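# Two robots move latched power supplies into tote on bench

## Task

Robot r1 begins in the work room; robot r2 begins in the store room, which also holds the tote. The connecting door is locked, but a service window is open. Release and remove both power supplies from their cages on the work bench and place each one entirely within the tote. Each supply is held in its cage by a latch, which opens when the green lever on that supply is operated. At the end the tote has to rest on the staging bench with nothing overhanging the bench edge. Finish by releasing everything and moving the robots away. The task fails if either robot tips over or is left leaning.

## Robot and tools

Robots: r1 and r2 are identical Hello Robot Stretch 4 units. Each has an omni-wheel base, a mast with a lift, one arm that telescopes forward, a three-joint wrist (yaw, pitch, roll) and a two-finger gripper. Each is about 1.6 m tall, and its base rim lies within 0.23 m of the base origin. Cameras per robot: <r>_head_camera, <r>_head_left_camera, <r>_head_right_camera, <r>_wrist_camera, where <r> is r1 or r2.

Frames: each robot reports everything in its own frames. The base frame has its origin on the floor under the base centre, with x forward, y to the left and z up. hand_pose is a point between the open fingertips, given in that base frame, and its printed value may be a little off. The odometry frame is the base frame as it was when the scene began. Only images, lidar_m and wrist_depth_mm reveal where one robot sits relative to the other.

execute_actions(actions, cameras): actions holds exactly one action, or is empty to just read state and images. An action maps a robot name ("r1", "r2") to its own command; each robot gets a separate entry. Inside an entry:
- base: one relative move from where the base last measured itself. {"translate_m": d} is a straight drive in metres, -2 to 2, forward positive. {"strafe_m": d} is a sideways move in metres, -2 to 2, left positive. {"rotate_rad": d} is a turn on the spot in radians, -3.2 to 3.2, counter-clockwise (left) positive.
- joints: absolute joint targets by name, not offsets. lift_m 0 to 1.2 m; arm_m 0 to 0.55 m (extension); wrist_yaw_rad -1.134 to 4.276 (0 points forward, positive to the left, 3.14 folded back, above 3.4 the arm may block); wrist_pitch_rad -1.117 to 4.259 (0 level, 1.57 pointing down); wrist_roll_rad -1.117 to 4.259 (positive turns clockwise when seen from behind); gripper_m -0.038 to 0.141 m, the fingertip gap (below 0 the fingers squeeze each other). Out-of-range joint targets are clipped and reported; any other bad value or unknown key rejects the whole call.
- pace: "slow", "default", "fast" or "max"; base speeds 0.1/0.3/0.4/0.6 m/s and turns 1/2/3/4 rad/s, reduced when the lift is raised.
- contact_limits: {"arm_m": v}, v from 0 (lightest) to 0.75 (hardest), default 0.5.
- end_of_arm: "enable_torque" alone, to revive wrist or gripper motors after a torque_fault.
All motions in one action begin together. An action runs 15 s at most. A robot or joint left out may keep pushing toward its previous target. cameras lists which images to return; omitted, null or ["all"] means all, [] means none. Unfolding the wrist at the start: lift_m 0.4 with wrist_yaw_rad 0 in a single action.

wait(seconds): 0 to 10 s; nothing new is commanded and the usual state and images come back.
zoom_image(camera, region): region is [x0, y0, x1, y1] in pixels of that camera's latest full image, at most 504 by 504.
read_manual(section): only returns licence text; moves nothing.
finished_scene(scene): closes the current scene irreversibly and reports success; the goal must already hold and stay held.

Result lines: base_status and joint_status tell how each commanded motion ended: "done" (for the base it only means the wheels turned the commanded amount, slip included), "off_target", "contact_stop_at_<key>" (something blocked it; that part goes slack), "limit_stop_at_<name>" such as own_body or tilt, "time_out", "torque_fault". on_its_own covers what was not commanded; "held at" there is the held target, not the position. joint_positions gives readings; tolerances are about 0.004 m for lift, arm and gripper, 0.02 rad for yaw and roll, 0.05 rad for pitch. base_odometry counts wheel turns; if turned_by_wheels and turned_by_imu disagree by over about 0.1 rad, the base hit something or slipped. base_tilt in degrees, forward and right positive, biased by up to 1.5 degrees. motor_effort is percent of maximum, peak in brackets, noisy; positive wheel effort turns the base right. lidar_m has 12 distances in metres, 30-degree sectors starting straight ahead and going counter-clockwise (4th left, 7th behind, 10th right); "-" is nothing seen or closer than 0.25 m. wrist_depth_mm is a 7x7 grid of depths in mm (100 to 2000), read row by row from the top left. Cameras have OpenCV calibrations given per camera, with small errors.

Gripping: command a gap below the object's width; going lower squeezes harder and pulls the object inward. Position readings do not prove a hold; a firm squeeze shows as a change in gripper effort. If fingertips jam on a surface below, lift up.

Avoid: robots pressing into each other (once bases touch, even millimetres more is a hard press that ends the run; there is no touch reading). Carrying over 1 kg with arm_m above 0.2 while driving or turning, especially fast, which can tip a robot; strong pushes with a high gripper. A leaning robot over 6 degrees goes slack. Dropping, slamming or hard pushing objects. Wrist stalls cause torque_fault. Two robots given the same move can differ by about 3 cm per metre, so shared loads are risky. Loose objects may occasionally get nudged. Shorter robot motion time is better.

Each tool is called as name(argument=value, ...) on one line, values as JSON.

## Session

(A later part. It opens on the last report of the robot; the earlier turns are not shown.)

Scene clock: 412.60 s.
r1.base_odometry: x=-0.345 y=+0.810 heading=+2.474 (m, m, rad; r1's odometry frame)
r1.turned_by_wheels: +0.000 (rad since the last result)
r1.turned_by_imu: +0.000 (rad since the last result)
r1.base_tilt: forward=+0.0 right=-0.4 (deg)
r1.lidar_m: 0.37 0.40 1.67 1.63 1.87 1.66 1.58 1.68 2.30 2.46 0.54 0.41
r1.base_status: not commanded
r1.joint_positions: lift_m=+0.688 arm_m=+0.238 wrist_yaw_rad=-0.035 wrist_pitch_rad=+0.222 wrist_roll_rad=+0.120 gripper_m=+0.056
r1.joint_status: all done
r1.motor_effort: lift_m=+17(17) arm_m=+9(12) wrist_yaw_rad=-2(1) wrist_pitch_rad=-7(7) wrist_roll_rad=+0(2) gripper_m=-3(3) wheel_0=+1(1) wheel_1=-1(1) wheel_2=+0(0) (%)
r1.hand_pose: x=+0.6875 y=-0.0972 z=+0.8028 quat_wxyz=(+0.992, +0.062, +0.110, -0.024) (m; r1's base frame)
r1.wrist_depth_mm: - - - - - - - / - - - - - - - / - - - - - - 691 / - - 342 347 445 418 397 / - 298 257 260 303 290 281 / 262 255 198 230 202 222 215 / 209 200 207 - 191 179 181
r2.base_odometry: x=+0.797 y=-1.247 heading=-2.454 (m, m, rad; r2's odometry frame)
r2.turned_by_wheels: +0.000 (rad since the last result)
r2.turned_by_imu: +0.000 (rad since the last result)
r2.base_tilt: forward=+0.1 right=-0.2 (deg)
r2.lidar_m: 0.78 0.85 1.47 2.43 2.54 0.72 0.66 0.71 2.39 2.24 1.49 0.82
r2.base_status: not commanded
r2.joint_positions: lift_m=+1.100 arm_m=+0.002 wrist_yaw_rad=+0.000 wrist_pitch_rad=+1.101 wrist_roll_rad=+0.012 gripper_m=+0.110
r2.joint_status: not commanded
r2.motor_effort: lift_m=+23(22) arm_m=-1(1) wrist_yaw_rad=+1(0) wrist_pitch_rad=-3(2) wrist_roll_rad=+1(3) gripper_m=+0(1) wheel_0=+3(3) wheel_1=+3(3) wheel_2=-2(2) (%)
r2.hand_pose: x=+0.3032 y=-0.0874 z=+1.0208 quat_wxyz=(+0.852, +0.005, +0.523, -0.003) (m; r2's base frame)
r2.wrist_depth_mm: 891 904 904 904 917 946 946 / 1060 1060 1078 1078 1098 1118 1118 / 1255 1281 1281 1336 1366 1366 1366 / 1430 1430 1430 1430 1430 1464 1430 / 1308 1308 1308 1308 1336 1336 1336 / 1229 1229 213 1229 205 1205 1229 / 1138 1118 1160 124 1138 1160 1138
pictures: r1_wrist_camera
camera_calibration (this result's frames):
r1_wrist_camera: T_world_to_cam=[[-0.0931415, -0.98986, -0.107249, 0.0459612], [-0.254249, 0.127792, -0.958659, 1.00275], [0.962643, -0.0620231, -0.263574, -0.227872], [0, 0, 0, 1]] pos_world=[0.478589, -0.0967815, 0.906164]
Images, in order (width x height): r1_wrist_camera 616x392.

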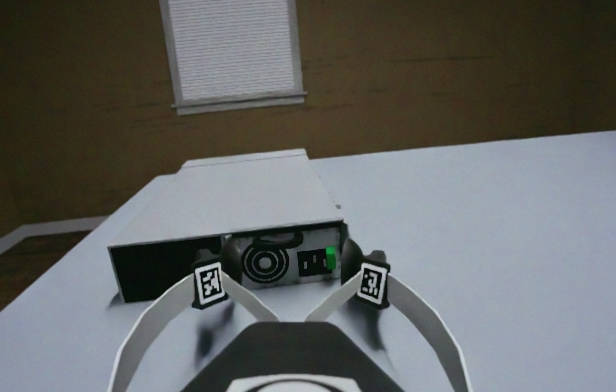

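execute_actions(actions=[{"r1":{"joints":{"arm_m":0.255,"gripper_m":0.05},"pace":"slow"}}], cameras=[])

execute_actions(actions=[{"r1":{"joints":{"arm_m":0.2565,"gripper_m":0.036,"wrist_yaw_rad":-0.027},"pace":"slow"}}], cameras=[])

execute_actions(actions=[{"r1":{"joints":{"arm_m":0.260,"gripper_m":0.032,"lift_m":0.687},"pace":"slow"}}], cameras=[])

execute_actions(actions=[{"r1":{"joints":{"arm_m":0.2615,"gripper_m":0.018},"pace":"slow"}}], cameras=[])

execute_actions(actions=[{"r1":{"joints":{"arm_m":0.2645,"gripper_m":0.004,"lift_m":0.6855},"pace":"slow"}}], cameras=[])

execute_actions(actions=[{"r1":{"joints":{"arm_m":0.268,"gripper_m":-0.010,"lift_m":0.6845},"pace":"slow"}}], cameras=[])

execute_actions(actions=[{"r1":{"base":{"strafe_m":-0.002},"joints":{"arm_m":0.2715,"gripper_m":-0.024,"lift_m":0.6835},"pace":"slow"}}], cameras=[])

execute_actions(actions=[{"r1":{"joints":{"arm_m":0.2745,"gripper_m":-0.038,"lift_m":0.6825},"pace":"slow"}}], cameras=[])

execute_actions(actions=[{"r1":{"base":{"strafe_m":-0.003},"joints":{"arm_m":0.267,"lift_m":0.689},"pace":"slow"}}], cameras=[])

execute_actions(actions=[{"r1":{"joints":{"arm_m":0.2645},"pace":"slow"}}], cameras=["r1_wrist_camera"])

zoom_image(camera="r1_wrist_camera", region=[200, 190, 400, 330])

Scene clock: 415.30 s.
r1.base_odometry: x=-0.345 y=+0.810 heading=+2.474 (m, m, rad; r1's odometry frame)
r1.turned_by_wheels: +0.000 (rad since the last result)
r1.turned_by_imu: +0.000 (rad since the last result)
r1.base_tilt: forward=-0.1 right=-0.3 (deg)
r1.lidar_m: 0.34 0.41 1.71 1.62 1.89 1.66 1.60 1.66 2.31 2.47 0.54 0.40
r1.base_status: not commanded
r1.joint_positions: lift_m=+0.688 arm_m=+0.253 wrist_yaw_rad=-0.036 wrist_pitch_rad=+0.223 wrist_roll_rad=+0.120 gripper_m=+0.050
r1.joint_status: all done
r1.motor_effort: lift_m=+17(17) arm_m=+11(12) wrist_yaw_rad=+0(1) wrist_pitch_rad=-9(8) wrist_roll_rad=-3(3) gripper_m=-3(3) wheel_0=+0(1) wheel_1=-1(1) wheel_2=+0(0) (%)
r1.hand_pose: x=+0.7020 y=-0.0974 z=+0.8027 quat_wxyz=(+0.992, +0.062, +0.110, -0.024) (m; r1's base frame)
r1.wrist_depth_mm: - - - - - - - / - - - - - - - / - - - - - - 676 / - - 340 345 442 413 397 / - 278 243 246 301 290 279 / 263 245 196 230 200 222 216 / 208 199 206 - 191 179 181
r2.base_odometry: x=+0.797 y=-1.247 heading=-2.454 (m, m, rad; r2's odometry frame)
r2.turned_by_wheels: +0.000 (rad since the last result)
r2.turned_by_imu: +0.001 (rad since the last result)
r2.base_tilt: forward=+0.1 right=-0.2 (deg)
r2.lidar_m: 0.78 0.84 1.49 2.41 2.55 0.71 0.67 0.72 2.38 2.28 1.46 0.83
r2.base_status: not commanded
r2.joint_positions: lift_m=+1.100 arm_m=+0.002 wrist_yaw_rad=+0.000 wrist_pitch_rad=+1.101 wrist_roll_rad=+0.012 gripper_m=+0.110
r2.joint_status: not commanded
r2.motor_effort: lift_m=+23(23) arm_m=+0(0) wrist_yaw_rad=+0(0) wrist_pitch_rad=-3(3) wrist_roll_rad=-2(0) gripper_m=-1(1) wheel_0=+3(3) wheel_1=+3(3) wheel_2=-2(2) (%)
r2.hand_pose: x=+0.3032 y=-0.0874 z=+1.0208 quat_wxyz=(+0.852, +0.005, +0.523, -0.003) (m; r2's base frame)
r2.wrist_depth_mm: 904 904 904 917 917 946 960 / 1060 1060 1060 1078 1118 1098 1118 / 1281 1308 1336 1308 1366 1366 1397 / 1430 1430 1430 1430 1430 1430 1397 / 1336 1336 1308 1336 1308 1308 1281 / 1229 1205 213 1229 205 1229 1229 / 1160 1138 1138 124 1138 1138 1138
pictures: none
No camera images: the call's "cameras" was empty. Leave "cameras" out to get every camera's image.

Scene clock: 416.27 s.
r1.base_odometry: x=-0.345 y=+0.810 heading=+2.474 (m, m, rad; r1's odometry frame)
r1.turned_by_wheels: +0.000 (rad since the last result)
r1.turned_by_imu: +0.000 (rad since the last result)
r1.base_tilt: forward=-0.1 right=-0.4 (deg)
r1.lidar_m: 0.37 0.39 1.68 1.64 1.86 1.66 1.60 1.66 2.29 2.46 0.56 0.39
r1.base_status: not commanded
r1.joint_positions: lift_m=+0.688 arm_m=+0.255 wrist_yaw_rad=-0.030 wrist_pitch_rad=+0.224 wrist_roll_rad=+0.120 gripper_m=+0.036
r1.joint_status: all done
r1.motor_effort: lift_m=+17(17) arm_m=+11(9) wrist_yaw_rad=+6(8) wrist_pitch_rad=-11(11) wrist_roll_rad=+0(3) gripper_m=-5(6) wheel_0=+1(1) wheel_1=-1(1) wheel_2=-2(2) (%)
r1.hand_pose: x=+0.7040 y=-0.0958 z=+0.8025 quat_wxyz=(+0.992, +0.061, +0.110, -0.021) (m; r1's base frame)
r1.wrist_depth_mm: - - - - - - - / - - - - - - - / - - - - - - 676 / - - 336 343 442 415 394 / - 278 243 244 303 289 277 / 258 242 196 229 196 223 215 / 206 198 205 - 191 178 180
r2.base_odometry: x=+0.797 y=-1.247 heading=-2.454 (m, m, rad; r2's odometry frame)
r2.turned_by_wheels: +0.000 (rad since the last result)
r2.turned_by_imu: +0.000 (rad since the last result)
r2.base_tilt: forward=+0.1 right=-0.2 (deg)
r2.lidar_m: 0.79 0.81 1.48 2.42 2.53 0.70 0.66 0.71 2.38 2.26 1.49 0.83
r2.base_status: not commanded
r2.joint_positions: lift_m=+1.100 arm_m=+0.002 wrist_yaw_rad=+0.000 wrist_pitch_rad=+1.101 wrist_roll_rad=+0.012 gripper_m=+0.110
r2.joint_status: not commanded
r2.motor_effort: lift_m=+23(23) arm_m=-1(0) wrist_yaw_rad=+0(0) wrist_pitch_rad=-2(3) wrist_roll_rad=-2(2) gripper_m=-2(2) wheel_0=+3(3) wheel_1=+3(3) wheel_2=-2(2) (%)
r2.hand_pose: x=+0.3032 y=-0.0874 z=+1.0208 quat_wxyz=(+0.852, +0.005, +0.523, -0.003) (m; r2's base frame)
r2.wrist_depth_mm: 891 891 904 904 931 931 946 / 1060 1060 1078 1098 1098 1098 1118 / 1281 1281 1336 1336 1366 1366 1366 / 1430 1430 1397 1397 1430 1430 1464 / 1336 1308 1281 1336 1308 1308 1308 / 1229 1205 213 1229 205 1205 1229 / 1160 1118 1138 124 1160 1138 1138
pictures: none
No camera images: the call's "cameras" was empty. Leave "cameras" out to get every camera's image.

Scene clock: 416.93 s.
r1.base_odometry: x=-0.345 y=+0.810 heading=+2.474 (m, m, rad; r1's odometry frame)
r1.turned_by_wheels: +0.000 (rad since the last result)
r1.turned_by_imu: +0.000 (rad since the last result)
r1.base_tilt: forward=-0.1 right=-0.4 (deg)
r1.lidar_m: 0.39 0.40 1.69 1.62 1.87 1.65 1.57 1.68 2.28 2.46 0.55 0.39
r1.base_status: not commanded
r1.joint_positions: lift_m=+0.687 arm_m=+0.257 wrist_yaw_rad=-0.032 wrist_pitch_rad=+0.224 wrist_roll_rad=+0.120 gripper_m=+0.032
r1.joint_status: all done
r1.motor_effort: lift_m=+16(17) arm_m=+14(14) wrist_yaw_rad=+10(11) wrist_pitch_rad=-12(12) wrist_roll_rad=+1(0) gripper_m=-6(7) wheel_0=+1(1) wheel_1=+0(1) wheel_2=-4(4) (%)
r1.hand_pose: x=+0.7067 y=-0.0963 z=+0.8015 quat_wxyz=(+0.992, +0.061, +0.110, -0.022) (m; r1's base frame)
r1.wrist_depth_mm: - - - - - - - / - - - - - - - / - - - - - - 668 / - - 334 340 436 407 392 / - 276 239 241 300 287 277 / 259 240 192 229 194 220 213 / 206 197 203 - 189 176 179
r2.base_odometry: x=+0.797 y=-1.247 heading=-2.454 (m, m, rad; r2's odometry frame)
r2.turned_by_wheels: +0.000 (rad since the last result)
r2.turned_by_imu: +0.000 (rad since the last result)
r2.base_tilt: forward=+0.1 right=-0.2 (deg)
r2.lidar_m: 0.80 0.84 1.46 2.44 2.50 0.72 0.65 0.68 2.38 2.28 1.49 0.83
r2.base_status: not commanded
r2.joint_positions: lift_m=+1.100 arm_m=+0.002 wrist_yaw_rad=+0.000 wrist_pitch_rad=+1.101 wrist_roll_rad=+0.012 gripper_m=+0.110
r2.joint_status: not commanded
r2.motor_effort: lift_m=+23(23) arm_m=-1(0) wrist_yaw_rad=+0(0) wrist_pitch_rad=-2(3) wrist_roll_rad=-2(4) gripper_m=-2(1) wheel_0=+3(3) wheel_1=+3(3) wheel_2=-2(2) (%)
r2.hand_pose: x=+0.3032 y=-0.0874 z=+1.0208 quat_wxyz=(+0.852, +0.005, +0.523, -0.003) (m; r2's base frame)
r2.wrist_depth_mm: 904 904 904 917 931 931 946 / 1060 1060 1078 1098 1098 1118 1118 / 1281 1308 1308 1308 1366 1336 1366 / 1430 1464 1430 1430 1430 1430 1430 / 1308 1336 1336 1308 1308 1281 1336 / 1229 1205 214 1229 206 1229 1229 / 1138 1138 1160 124 1138 1138 1138
pictures: none
No camera images: the call's "cameras" was empty. Leave "cameras" out to get every camera's image.

Scene clock: 417.90 s.
r1.base_odometry: x=-0.345 y=+0.810 heading=+2.474 (m, m, rad; r1's odometry frame)
r1.turned_by_wheels: +0.000 (rad since the last result)
r1.turned_by_imu: +0.000 (rad since the last result)
r1.base_tilt: forward=+0.0 right=-0.3 (deg)
r1.lidar_m: 0.38 0.41 1.70 1.65 1.88 1.69 1.59 1.65 2.30 2.47 0.58 0.40
r1.base_status: not commanded
r1.joint_positions: lift_m=+0.687 arm_m=+0.259 wrist_yaw_rad=-0.031 wrist_pitch_rad=+0.225 wrist_roll_rad=+0.120 gripper_m=+0.018
r1.joint_status: all done
r1.motor_effort: lift_m=+16(16) arm_m=+13(12) wrist_yaw_rad=+10(14) wrist_pitch_rad=-13(14) wrist_roll_rad=+1(0) gripper_m=-12(16) wheel_0=+2(2) wheel_1=+1(1) wheel_2=-5(5) (%)
r1.hand_pose: x=+0.7085 y=-0.0961 z=+0.8013 quat_wxyz=(+0.992, +0.061, +0.111, -0.022) (m; r1's base frame)
r1.wrist_depth_mm: - - - - - - - / - - - - - - - / - - - - - - 676 / - - 330 310 436 407 394 / - 268 237 240 297 286 274 / 257 236 189 227 187 220 212 / 204 197 202 - 189 176 178
r2.base_odometry: x=+0.797 y=-1.247 heading=-2.454 (m, m, rad; r2's odometry frame)
r2.turned_by_wheels: +0.000 (rad since the last result)
r2.turned_by_imu: +0.000 (rad since the last result)
r2.base_tilt: forward=+0.1 right=-0.2 (deg)
r2.lidar_m: 0.80 0.84 1.47 2.43 2.53 0.71 0.66 0.71 2.37 2.28 1.46 0.85
r2.base_status: not commanded
r2.joint_positions: lift_m=+1.100 arm_m=+0.002 wrist_yaw_rad=+0.000 wrist_pitch_rad=+1.101 wrist_roll_rad=+0.012 gripper_m=+0.110
r2.joint_status: not commanded
r2.motor_effort: lift_m=+23(23) arm_m=-1(1) wrist_yaw_rad=+0(0) wrist_pitch_rad=-2(2) wrist_roll_rad=-2(2) gripper_m=-2(2) wheel_0=+3(3) wheel_1=+3(3) wheel_2=-2(3) (%)
r2.hand_pose: x=+0.3032 y=-0.0874 z=+1.0208 quat_wxyz=(+0.852, +0.005, +0.523, -0.003) (m; r2's base frame)
r2.wrist_depth_mm: 891 904 904 917 917 931 960 / 1060 1060 1078 1078 1098 1098 1138 / 1281 1308 1308 1336 1336 1336 1397 / 1430 1430 1430 1430 1397 1430 1430 / 1336 1281 1308 1308 1308 1308 1336 / 1205 1182 214 1205 205 1229 1229 / 1138 1118 1138 124 1160 1118 1138
pictures: none
No camera images: the call's "cameras" was empty. Leave "cameras" out to get every camera's image.

Scene clock: 418.87 s.
r1.base_odometry: x=-0.345 y=+0.810 heading=+2.474 (m, m, rad; r1's odometry frame)
r1.turned_by_wheels: +0.000 (rad since the last result)
r1.turned_by_imu: +0.000 (rad since the last result)
r1.base_tilt: forward=-0.1 right=-0.3 (deg)
r1.lidar_m: 0.38 0.40 1.64 1.63 1.88 1.67 1.60 1.68 2.28 2.48 0.57 0.40
r1.base_status: not commanded
r1.joint_positions: lift_m=+0.686 arm_m=+0.262 wrist_yaw_rad=-0.031 wrist_pitch_rad=+0.224 wrist_roll_rad=+0.119 gripper_m=+0.004
r1.joint_status: all done
r1.motor_effort: lift_m=+17(16) arm_m=+11(15) wrist_yaw_rad=+11(15) wrist_pitch_rad=-13(14) wrist_roll_rad=+2(0) gripper_m=-22(22) wheel_0=+2(2) wheel_1=+1(1) wheel_2=-5(5) (%)
r1.hand_pose: x=+0.7117 y=-0.0961 z=+0.7998 quat_wxyz=(+0.992, +0.061, +0.111, -0.022) (m; r1's base frame)
r1.wrist_depth_mm: - - - - - - - / - - - - - - - / - - - - - - 668 / - 591 325 310 430 407 389 / - 258 233 235 296 283 274 / 256 223 208 231 185 216 210 / 202 195 201 - 188 173 178
r2.base_odometry: x=+0.797 y=-1.247 heading=-2.454 (m, m, rad; r2's odometry frame)
r2.turned_by_wheels: +0.000 (rad since the last result)
r2.turned_by_imu: +0.000 (rad since the last result)
r2.base_tilt: forward=+0.1 right=-0.2 (deg)
r2.lidar_m: 0.79 0.85 1.48 2.42 2.54 0.71 0.65 0.72 2.35 2.27 1.45 0.86
r2.base_status: not commanded
r2.joint_positions: lift_m=+1.100 arm_m=+0.002 wrist_yaw_rad=+0.000 wrist_pitch_rad=+1.101 wrist_roll_rad=+0.012 gripper_m=+0.110
r2.joint_status: not commanded
r2.motor_effort: lift_m=+23(23) arm_m=+0(1) wrist_yaw_rad=+0(0) wrist_pitch_rad=-3(2) wrist_roll_rad=+0(1) gripper_m=+0(1) wheel_0=+3(3) wheel_1=+3(3) wheel_2=-2(2) (%)
r2.hand_pose: x=+0.3032 y=-0.0874 z=+1.0208 quat_wxyz=(+0.852, +0.005, +0.523, -0.003) (m; r2's base frame)
r2.wrist_depth_mm: 904 904 891 917 917 946 946 / 1060 1060 1060 1078 1098 1118 1118 / 1281 1281 1308 1336 1336 1366 1366 / 1430 1397 1430 1397 1430 1430 1430 / 1308 1308 1308 1308 1308 1336 1308 / 1229 1205 214 1229 205 1229 1229 / 1138 1118 1138 124 1138 1160 1138
pictures: none
No camera images: the call's "cameras" was empty. Leave "cameras" out to get every camera's image.

Scene clock: 419.77 s.
r1.base_odometry: x=-0.345 y=+0.810 heading=+2.474 (m, m, rad; r1's odometry frame)
r1.turned_by_wheels: +0.000 (rad since the last result)
r1.turned_by_imu: +0.000 (rad since the last result)
r1.base_tilt: forward=-0.1 right=-0.4 (deg)
r1.lidar_m: 0.38 0.38 1.68 1.59 1.88 1.65 1.57 1.67 2.33 2.46 0.54 0.41
r1.base_status: not commanded
r1.joint_positions: lift_m=+0.685 arm_m=+0.266 wrist_yaw_rad=-0.032 wrist_pitch_rad=+0.224 wrist_roll_rad=+0.119 gripper_m=-0.009
r1.joint_status: all done
r1.motor_effort: lift_m=+17(17) arm_m=+12(15) wrist_yaw_rad=+12(15) wrist_pitch_rad=-13(12) wrist_roll_rad=+1(2) gripper_m=-25(23) wheel_0=+2(2) wheel_1=+1(1) wheel_2=-5(5) (%)
r1.hand_pose: x=+0.7152 y=-0.0963 z=+0.7989 quat_wxyz=(+0.992, +0.061, +0.111, -0.022) (m; r1's base frame)
r1.wrist_depth_mm: - - - - - - - / - - - - - - - / - - - - - - 661 / - 580 320 307 427 399 384 / - 256 229 232 296 282 271 / 252 170 203 224 190 213 209 / 200 194 199 - 187 173 176
r2.base_odometry: x=+0.797 y=-1.247 heading=-2.454 (m, m, rad; r2's odometry frame)
r2.turned_by_wheels: +0.000 (rad since the last result)
r2.turned_by_imu: +0.000 (rad since the last result)
r2.base_tilt: forward=+0.1 right=-0.2 (deg)
r2.lidar_m: 0.79 0.82 1.50 2.41 2.58 0.70 0.64 0.67 2.38 2.27 1.48 0.84
r2.base_status: not commanded
r2.joint_positions: lift_m=+1.100 arm_m=+0.002 wrist_yaw_rad=+0.000 wrist_pitch_rad=+1.101 wrist_roll_rad=+0.012 gripper_m=+0.110
r2.joint_status: not commanded
r2.motor_effort: lift_m=+23(23) arm_m=-1(0) wrist_yaw_rad=+0(0) wrist_pitch_rad=-3(2) wrist_roll_rad=-2(1) gripper_m=-2(1) wheel_0=+3(3) wheel_1=+3(3) wheel_2=-2(2) (%)
r2.hand_pose: x=+0.3032 y=-0.0874 z=+1.0208 quat_wxyz=(+0.852, +0.005, +0.523, -0.003) (m; r2's base frame)
r2.wrist_depth_mm: 891 904 904 917 931 946 960 / 1060 1060 1078 1098 1118 1098 1118 / 1281 1281 1336 1336 1308 1336 1366 / 1430 1430 1430 1430 1430 1430 1430 / 1308 1308 1308 1308 1336 1308 1308 / 1229 1205 214 1205 204 1229 1205 / 1160 1118 1160 124 1138 1138 1138
pictures: none
No camera images: the call's "cameras" was empty. Leave "cameras" out to get every camera's image.

Scene clock: 420.63 s.
r1.base_odometry: x=-0.343 y=+0.812 heading=+2.474 (m, m, rad; r1's odometry frame)
r1.turned_by_wheels: +0.000 (rad since the last result)
r1.turned_by_imu: +0.000 (rad since the last result)
r1.base_tilt: forward=+0.0 right=-0.3 (deg)
r1.lidar_m: 0.38 0.41 1.70 1.61 1.88 1.67 1.59 1.68 2.30 2.44 0.54 0.40
r1.base_status: done
r1.joint_positions: lift_m=+0.684 arm_m=+0.269 wrist_yaw_rad=-0.031 wrist_pitch_rad=+0.224 wrist_roll_rad=+0.119 gripper_m=-0.023
r1.joint_status: all done
r1.motor_effort: lift_m=+16(17) arm_m=+12(11) wrist_yaw_rad=+9(13) wrist_pitch_rad=-13(13) wrist_roll_rad=+2(2) gripper_m=-25(25) wheel_0=+4(2) wheel_1=+3(4) wheel_2=-5(4) (%)
r1.hand_pose: x=+0.7186 y=-0.0960 z=+0.7978 quat_wxyz=(+0.992, +0.061, +0.111, -0.022) (m; r1's base frame)
r1.wrist_depth_mm: - - - - - - - / - - - - - - - / - - - - - - 661 / - 564 319 324 421 397 384 / - 252 225 229 291 279 270 / 251 165 198 223 185 210 208 / 195 193 197 - 185 173 175
r2.base_odometry: x=+0.797 y=-1.247 heading=-2.454 (m, m, rad; r2's odometry frame)
r2.turned_by_wheels: +0.000 (rad since the last result)
r2.turned_by_imu: +0.000 (rad since the last result)
r2.base_tilt: forward=+0.1 right=-0.2 (deg)
r2.lidar_m: 0.80 0.83 1.49 2.44 2.53 0.70 0.64 0.69 2.37 2.28 1.49 0.84
r2.base_status: not commanded
r2.joint_positions: lift_m=+1.100 arm_m=+0.002 wrist_yaw_rad=+0.000 wrist_pitch_rad=+1.101 wrist_roll_rad=+0.012 gripper_m=+0.110
r2.joint_status: not commanded
r2.motor_effort: lift_m=+23(23) arm_m=+0(0) wrist_yaw_rad=+0(0) wrist_pitch_rad=-2(3) wrist_roll_rad=+0(5) gripper_m=-2(2) wheel_0=+3(3) wheel_1=+3(3) wheel_2=-2(2) (%)
r2.hand_pose: x=+0.3032 y=-0.0874 z=+1.0208 quat_wxyz=(+0.852, +0.005, +0.523, -0.003) (m; r2's base frame)
r2.wrist_depth_mm: 891 891 904 917 917 931 946 / 1060 1060 1060 1098 1098 1118 1118 / 1281 1308 1308 1336 1366 1366 1397 / 1430 1397 1397 1430 1430 1430 1397 / 1336 1308 1308 1308 1308 1308 1308 / 1229 1205 214 1229 205 1205 1255 / 1160 1138 1138 123 1138 1160 1138
pictures: none
No camera images: the call's "cameras" was empty. Leave "cameras" out to get every camera's image.

Scene clock: 421.50 s.
r1.base_odometry: x=-0.343 y=+0.812 heading=+2.474 (m, m, rad; r1's odometry frame)
r1.turned_by_wheels: +0.000 (rad since the last result)
r1.turned_by_imu: +0.000 (rad since the last result)
r1.base_tilt: forward=-0.1 right=-0.3 (deg)
r1.lidar_m: 0.38 0.40 1.68 1.61 1.84 1.63 1.58 1.68 2.29 2.45 0.57 0.39
r1.base_status: not commanded
r1.joint_positions: lift_m=+0.683 arm_m=+0.272 wrist_yaw_rad=-0.030 wrist_pitch_rad=+0.224 wrist_roll_rad=+0.119 gripper_m=-0.037
r1.joint_status: all done
r1.motor_effort: lift_m=+16(16) arm_m=+11(18) wrist_yaw_rad=+8(14) wrist_pitch_rad=-13(14) wrist_roll_rad=+2(3) gripper_m=-27(27) wheel_0=+3(4) wheel_1=+3(3) wheel_2=-5(5) (%)
r1.hand_pose: x=+0.7218 y=-0.0959 z=+0.7969 quat_wxyz=(+0.992, +0.061, +0.111, -0.022) (m; r1's base frame)
r1.wrist_depth_mm: - - - - - - - / - - - - - - - / - - - - - - 647 / - 512 314 303 421 397 384 / - 243 221 226 287 278 267 / 250 168 198 226 182 202 206 / 193 191 196 - 183 170 174
r2.base_odometry: x=+0.797 y=-1.247 heading=-2.454 (m, m, rad; r2's odometry frame)
r2.turned_by_wheels: +0.000 (rad since the last result)
r2.turned_by_imu: +0.000 (rad since the last result)
r2.base_tilt: forward=+0.1 right=-0.3 (deg)
r2.lidar_m: 0.80 0.84 1.47 2.44 2.54 0.69 0.65 0.70 2.38 2.26 1.49 0.83
r2.base_status: not commanded
r2.joint_positions: lift_m=+1.100 arm_m=+0.002 wrist_yaw_rad=+0.000 wrist_pitch_rad=+1.101 wrist_roll_rad=+0.012 gripper_m=+0.110
r2.joint_status: not commanded
r2.motor_effort: lift_m=+23(23) arm_m=+0(0) wrist_yaw_rad=+1(0) wrist_pitch_rad=-3(3) wrist_roll_rad=-2(1) gripper_m=+1(2) wheel_0=+3(3) wheel_1=+3(3) wheel_2=-2(2) (%)
r2.hand_pose: x=+0.3032 y=-0.0874 z=+1.0208 quat_wxyz=(+0.852, +0.005, +0.523, -0.003) (m; r2's base frame)
r2.wrist_depth_mm: 891 904 904 917 917 931 946 / 1042 1060 1060 1078 1078 1098 1118 / 1281 1281 1336 1308 1366 1397 1366 / 1430 1430 1430 1430 1430 1464 1430 / 1308 1281 1336 1308 1308 1336 1308 / 1229 1229 213 1229 204 1205 1205 / 1160 1138 1138 124 1138 1138 1160
pictures: none
No camera images: the call's "cameras" was empty. Leave "cameras" out to get every camera's image.

Scene clock: 422.33 s.
r1.base_odometry: x=-0.341 y=+0.814 heading=+2.475 (m, m, rad; r1's odometry frame)
r1.turned_by_wheels: +0.000 (rad since the last result)
r1.turned_by_imu: +0.001 (rad since the last result)
r1.base_tilt: forward=+0.0 right=-0.4 (deg)
r1.lidar_m: 0.36 0.41 1.69 1.63 1.88 1.67 1.59 1.69 2.30 2.46 0.57 0.39
r1.base_status: done
r1.joint_positions: lift_m=+0.689 arm_m=+0.269 wrist_yaw_rad=-0.023 wrist_pitch_rad=+0.227 wrist_roll_rad=+0.119 gripper_m=-0.037
r1.joint_status: all done
r1.motor_effort: lift_m=+25(26) arm_m=-11(13) wrist_yaw_rad=-13(13) wrist_pitch_rad=-20(22) wrist_roll_rad=+6(3) gripper_m=-31(32) wheel_0=+2(8) wheel_1=+2(5) wheel_2=+2(3) (%)
r1.hand_pose: x=+0.7188 y=-0.0940 z=+0.8020 quat_wxyz=(+0.992, +0.060, +0.112, -0.018) (m; r1's base frame)
r1.wrist_depth_mm: - - - - - - - / - - - - - - - / - - - - - - 676 / - - 325 334 430 404 387 / - 258 224 229 294 283 273 / 257 168 183 232 180 208 212 / 199 196 201 - 189 177 178
r2.base_odometry: x=+0.797 y=-1.247 heading=-2.454 (m, m, rad; r2's odometry frame)
r2.turned_by_wheels: +0.000 (rad since the last result)
r2.turned_by_imu: +0.000 (rad since the last result)
r2.base_tilt: forward=+0.1 right=-0.2 (deg)
r2.lidar_m: 0.77 0.82 1.46 2.43 2.53 0.72 0.64 0.70 2.38 2.29 1.46 0.83
r2.base_status: not commanded
r2.joint_positions: lift_m=+1.100 arm_m=+0.002 wrist_yaw_rad=+0.000 wrist_pitch_rad=+1.101 wrist_roll_rad=+0.012 gripper_m=+0.110
r2.joint_status: not commanded
r2.motor_effort: lift_m=+23(23) arm_m=-1(0) wrist_yaw_rad=+0(0) wrist_pitch_rad=-2(2) wrist_roll_rad=-3(2) gripper_m=-2(1) wheel_0=+3(3) wheel_1=+3(3) wheel_2=-1(2) (%)
r2.hand_pose: x=+0.3032 y=-0.0874 z=+1.0208 quat_wxyz=(+0.852, +0.005, +0.523, -0.003) (m; r2's base frame)
r2.wrist_depth_mm: 904 904 917 917 931 931 960 / 1078 1060 1060 1098 1098 1098 1118 / 1281 1308 1336 1336 1336 1366 1366 / 1430 1430 1430 1430 1430 1430 1464 / 1336 1336 1308 1308 1336 1308 1308 / 1205 1182 214 1229 204 1229 1255 / 1138 1098 1138 124 1160 1138 1138
pictures: none
No camera images: the call's "cameras" was empty. Leave "cameras" out to get every camera's image.

Scene clock: 422.93 s.
r1.base_odometry: x=-0.342 y=+0.814 heading=+2.475 (m, m, rad; r1's odometry frame)
r1.turned_by_wheels: +0.000 (rad since the last result)
r1.turned_by_imu: +0.000 (rad since the last result)
r1.base_tilt: forward=+0.0 right=-0.4 (deg)
r1.lidar_m: 0.37 0.39 1.69 1.64 1.89 1.68 1.58 1.66 2.31 2.45 0.58 0.40
r1.base_status: not commanded
r1.joint_positions: lift_m=+0.689 arm_m=+0.267 wrist_yaw_rad=-0.021 wrist_pitch_rad=+0.226 wrist_roll_rad=+0.119 gripper_m=-0.037
r1.joint_status: all done
r1.on_its_own: wrist_yaw_rad is at rest, and its effort (-20) is outside its rest range (-13 to +13)
r1.motor_effort: lift_m=+25(25) arm_m=-13(14) wrist_yaw_rad=-20(20) wrist_pitch_rad=-18(21) wrist_roll_rad=+3(3) gripper_m=-33(35) wheel_0=+2(2) wheel_1=+1(2) wheel_2=+5(5) (%)
r1.hand_pose: x=+0.7171 y=-0.0932 z=+0.8022 quat_wxyz=(+0.992, +0.060, +0.112, -0.017) (m; r1's base frame)
r1.wrist_depth_mm: - - - - - - - / - - - - - - - / - - - - - - 676 / - - 329 312 430 407 392 / - 259 229 229 296 285 276 / 258 165 196 229 181 206 213 / 200 198 202 - 190 178 178
r2.base_odometry: x=+0.797 y=-1.247 heading=-2.454 (m, m, rad; r2's odometry frame)
r2.turned_by_wheels: +0.000 (rad since the last result)
r2.turned_by_imu: +0.000 (rad since the last result)
r2.base_tilt: forward=+0.1 right=-0.2 (deg)
r2.lidar_m: 0.77 0.84 1.48 2.44 2.56 0.71 0.65 0.68 2.38 2.26 1.48 0.83
r2.base_status: not commanded
r2.joint_positions: lift_m=+1.100 arm_m=+0.002 wrist_yaw_rad=+0.000 wrist_pitch_rad=+1.101 wrist_roll_rad=+0.012 gripper_m=+0.110
r2.joint_status: not commanded
r2.motor_effort: lift_m=+23(23) arm_m=-1(0) wrist_yaw_rad=+0(0) wrist_pitch_rad=-3(2) wrist_roll_rad=-1(2) gripper_m=+0(1) wheel_0=+3(3) wheel_1=+3(3) wheel_2=-2(2) (%)
r2.hand_pose: x=+0.3032 y=-0.0874 z=+1.0208 quat_wxyz=(+0.852, +0.005, +0.523, -0.003) (m; r2's base frame)
r2.wrist_depth_mm: 891 904 917 917 917 931 946 / 1060 1060 1078 1098 1078 1118 1138 / 1281 1281 1308 1308 1366 1336 1366 / 1430 1430 1430 1430 1397 1464 1430 / 1308 1308 1336 1336 1308 1308 1336 / 1229 1205 214 1229 206 1229 1229 / 1138 1138 1160 123 1160 1138 1160
pictures: r1_wrist_camera
camera_calibration (this result's frames):
r1_wrist_camera: T_world_to_cam=[[-0.0789658, -0.991296, -0.105342, 0.040772], [-0.259458, 0.122468, -0.957958, 1.01186], [0.962521, -0.0483141, -0.26687, -0.252218], [0, 0, 0, 1]] pos_world=[0.508519, -0.0956881, 0.906301]
Images, in order (width x height): r1_wrist_camera 616x392.

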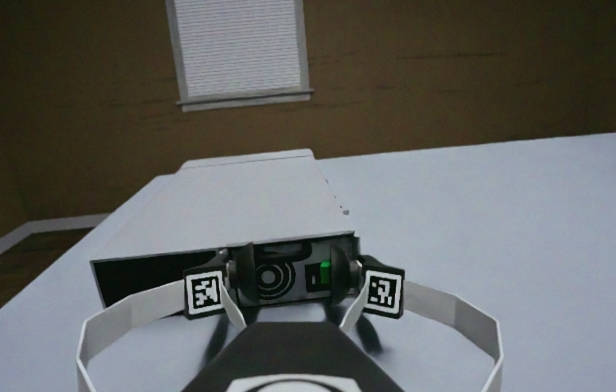

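Region (200, 190, 400, 330) of r1_wrist_camera's 616x392 image, scaled by 2.520; it fills the top 353 rows of this view, and the rest is white.

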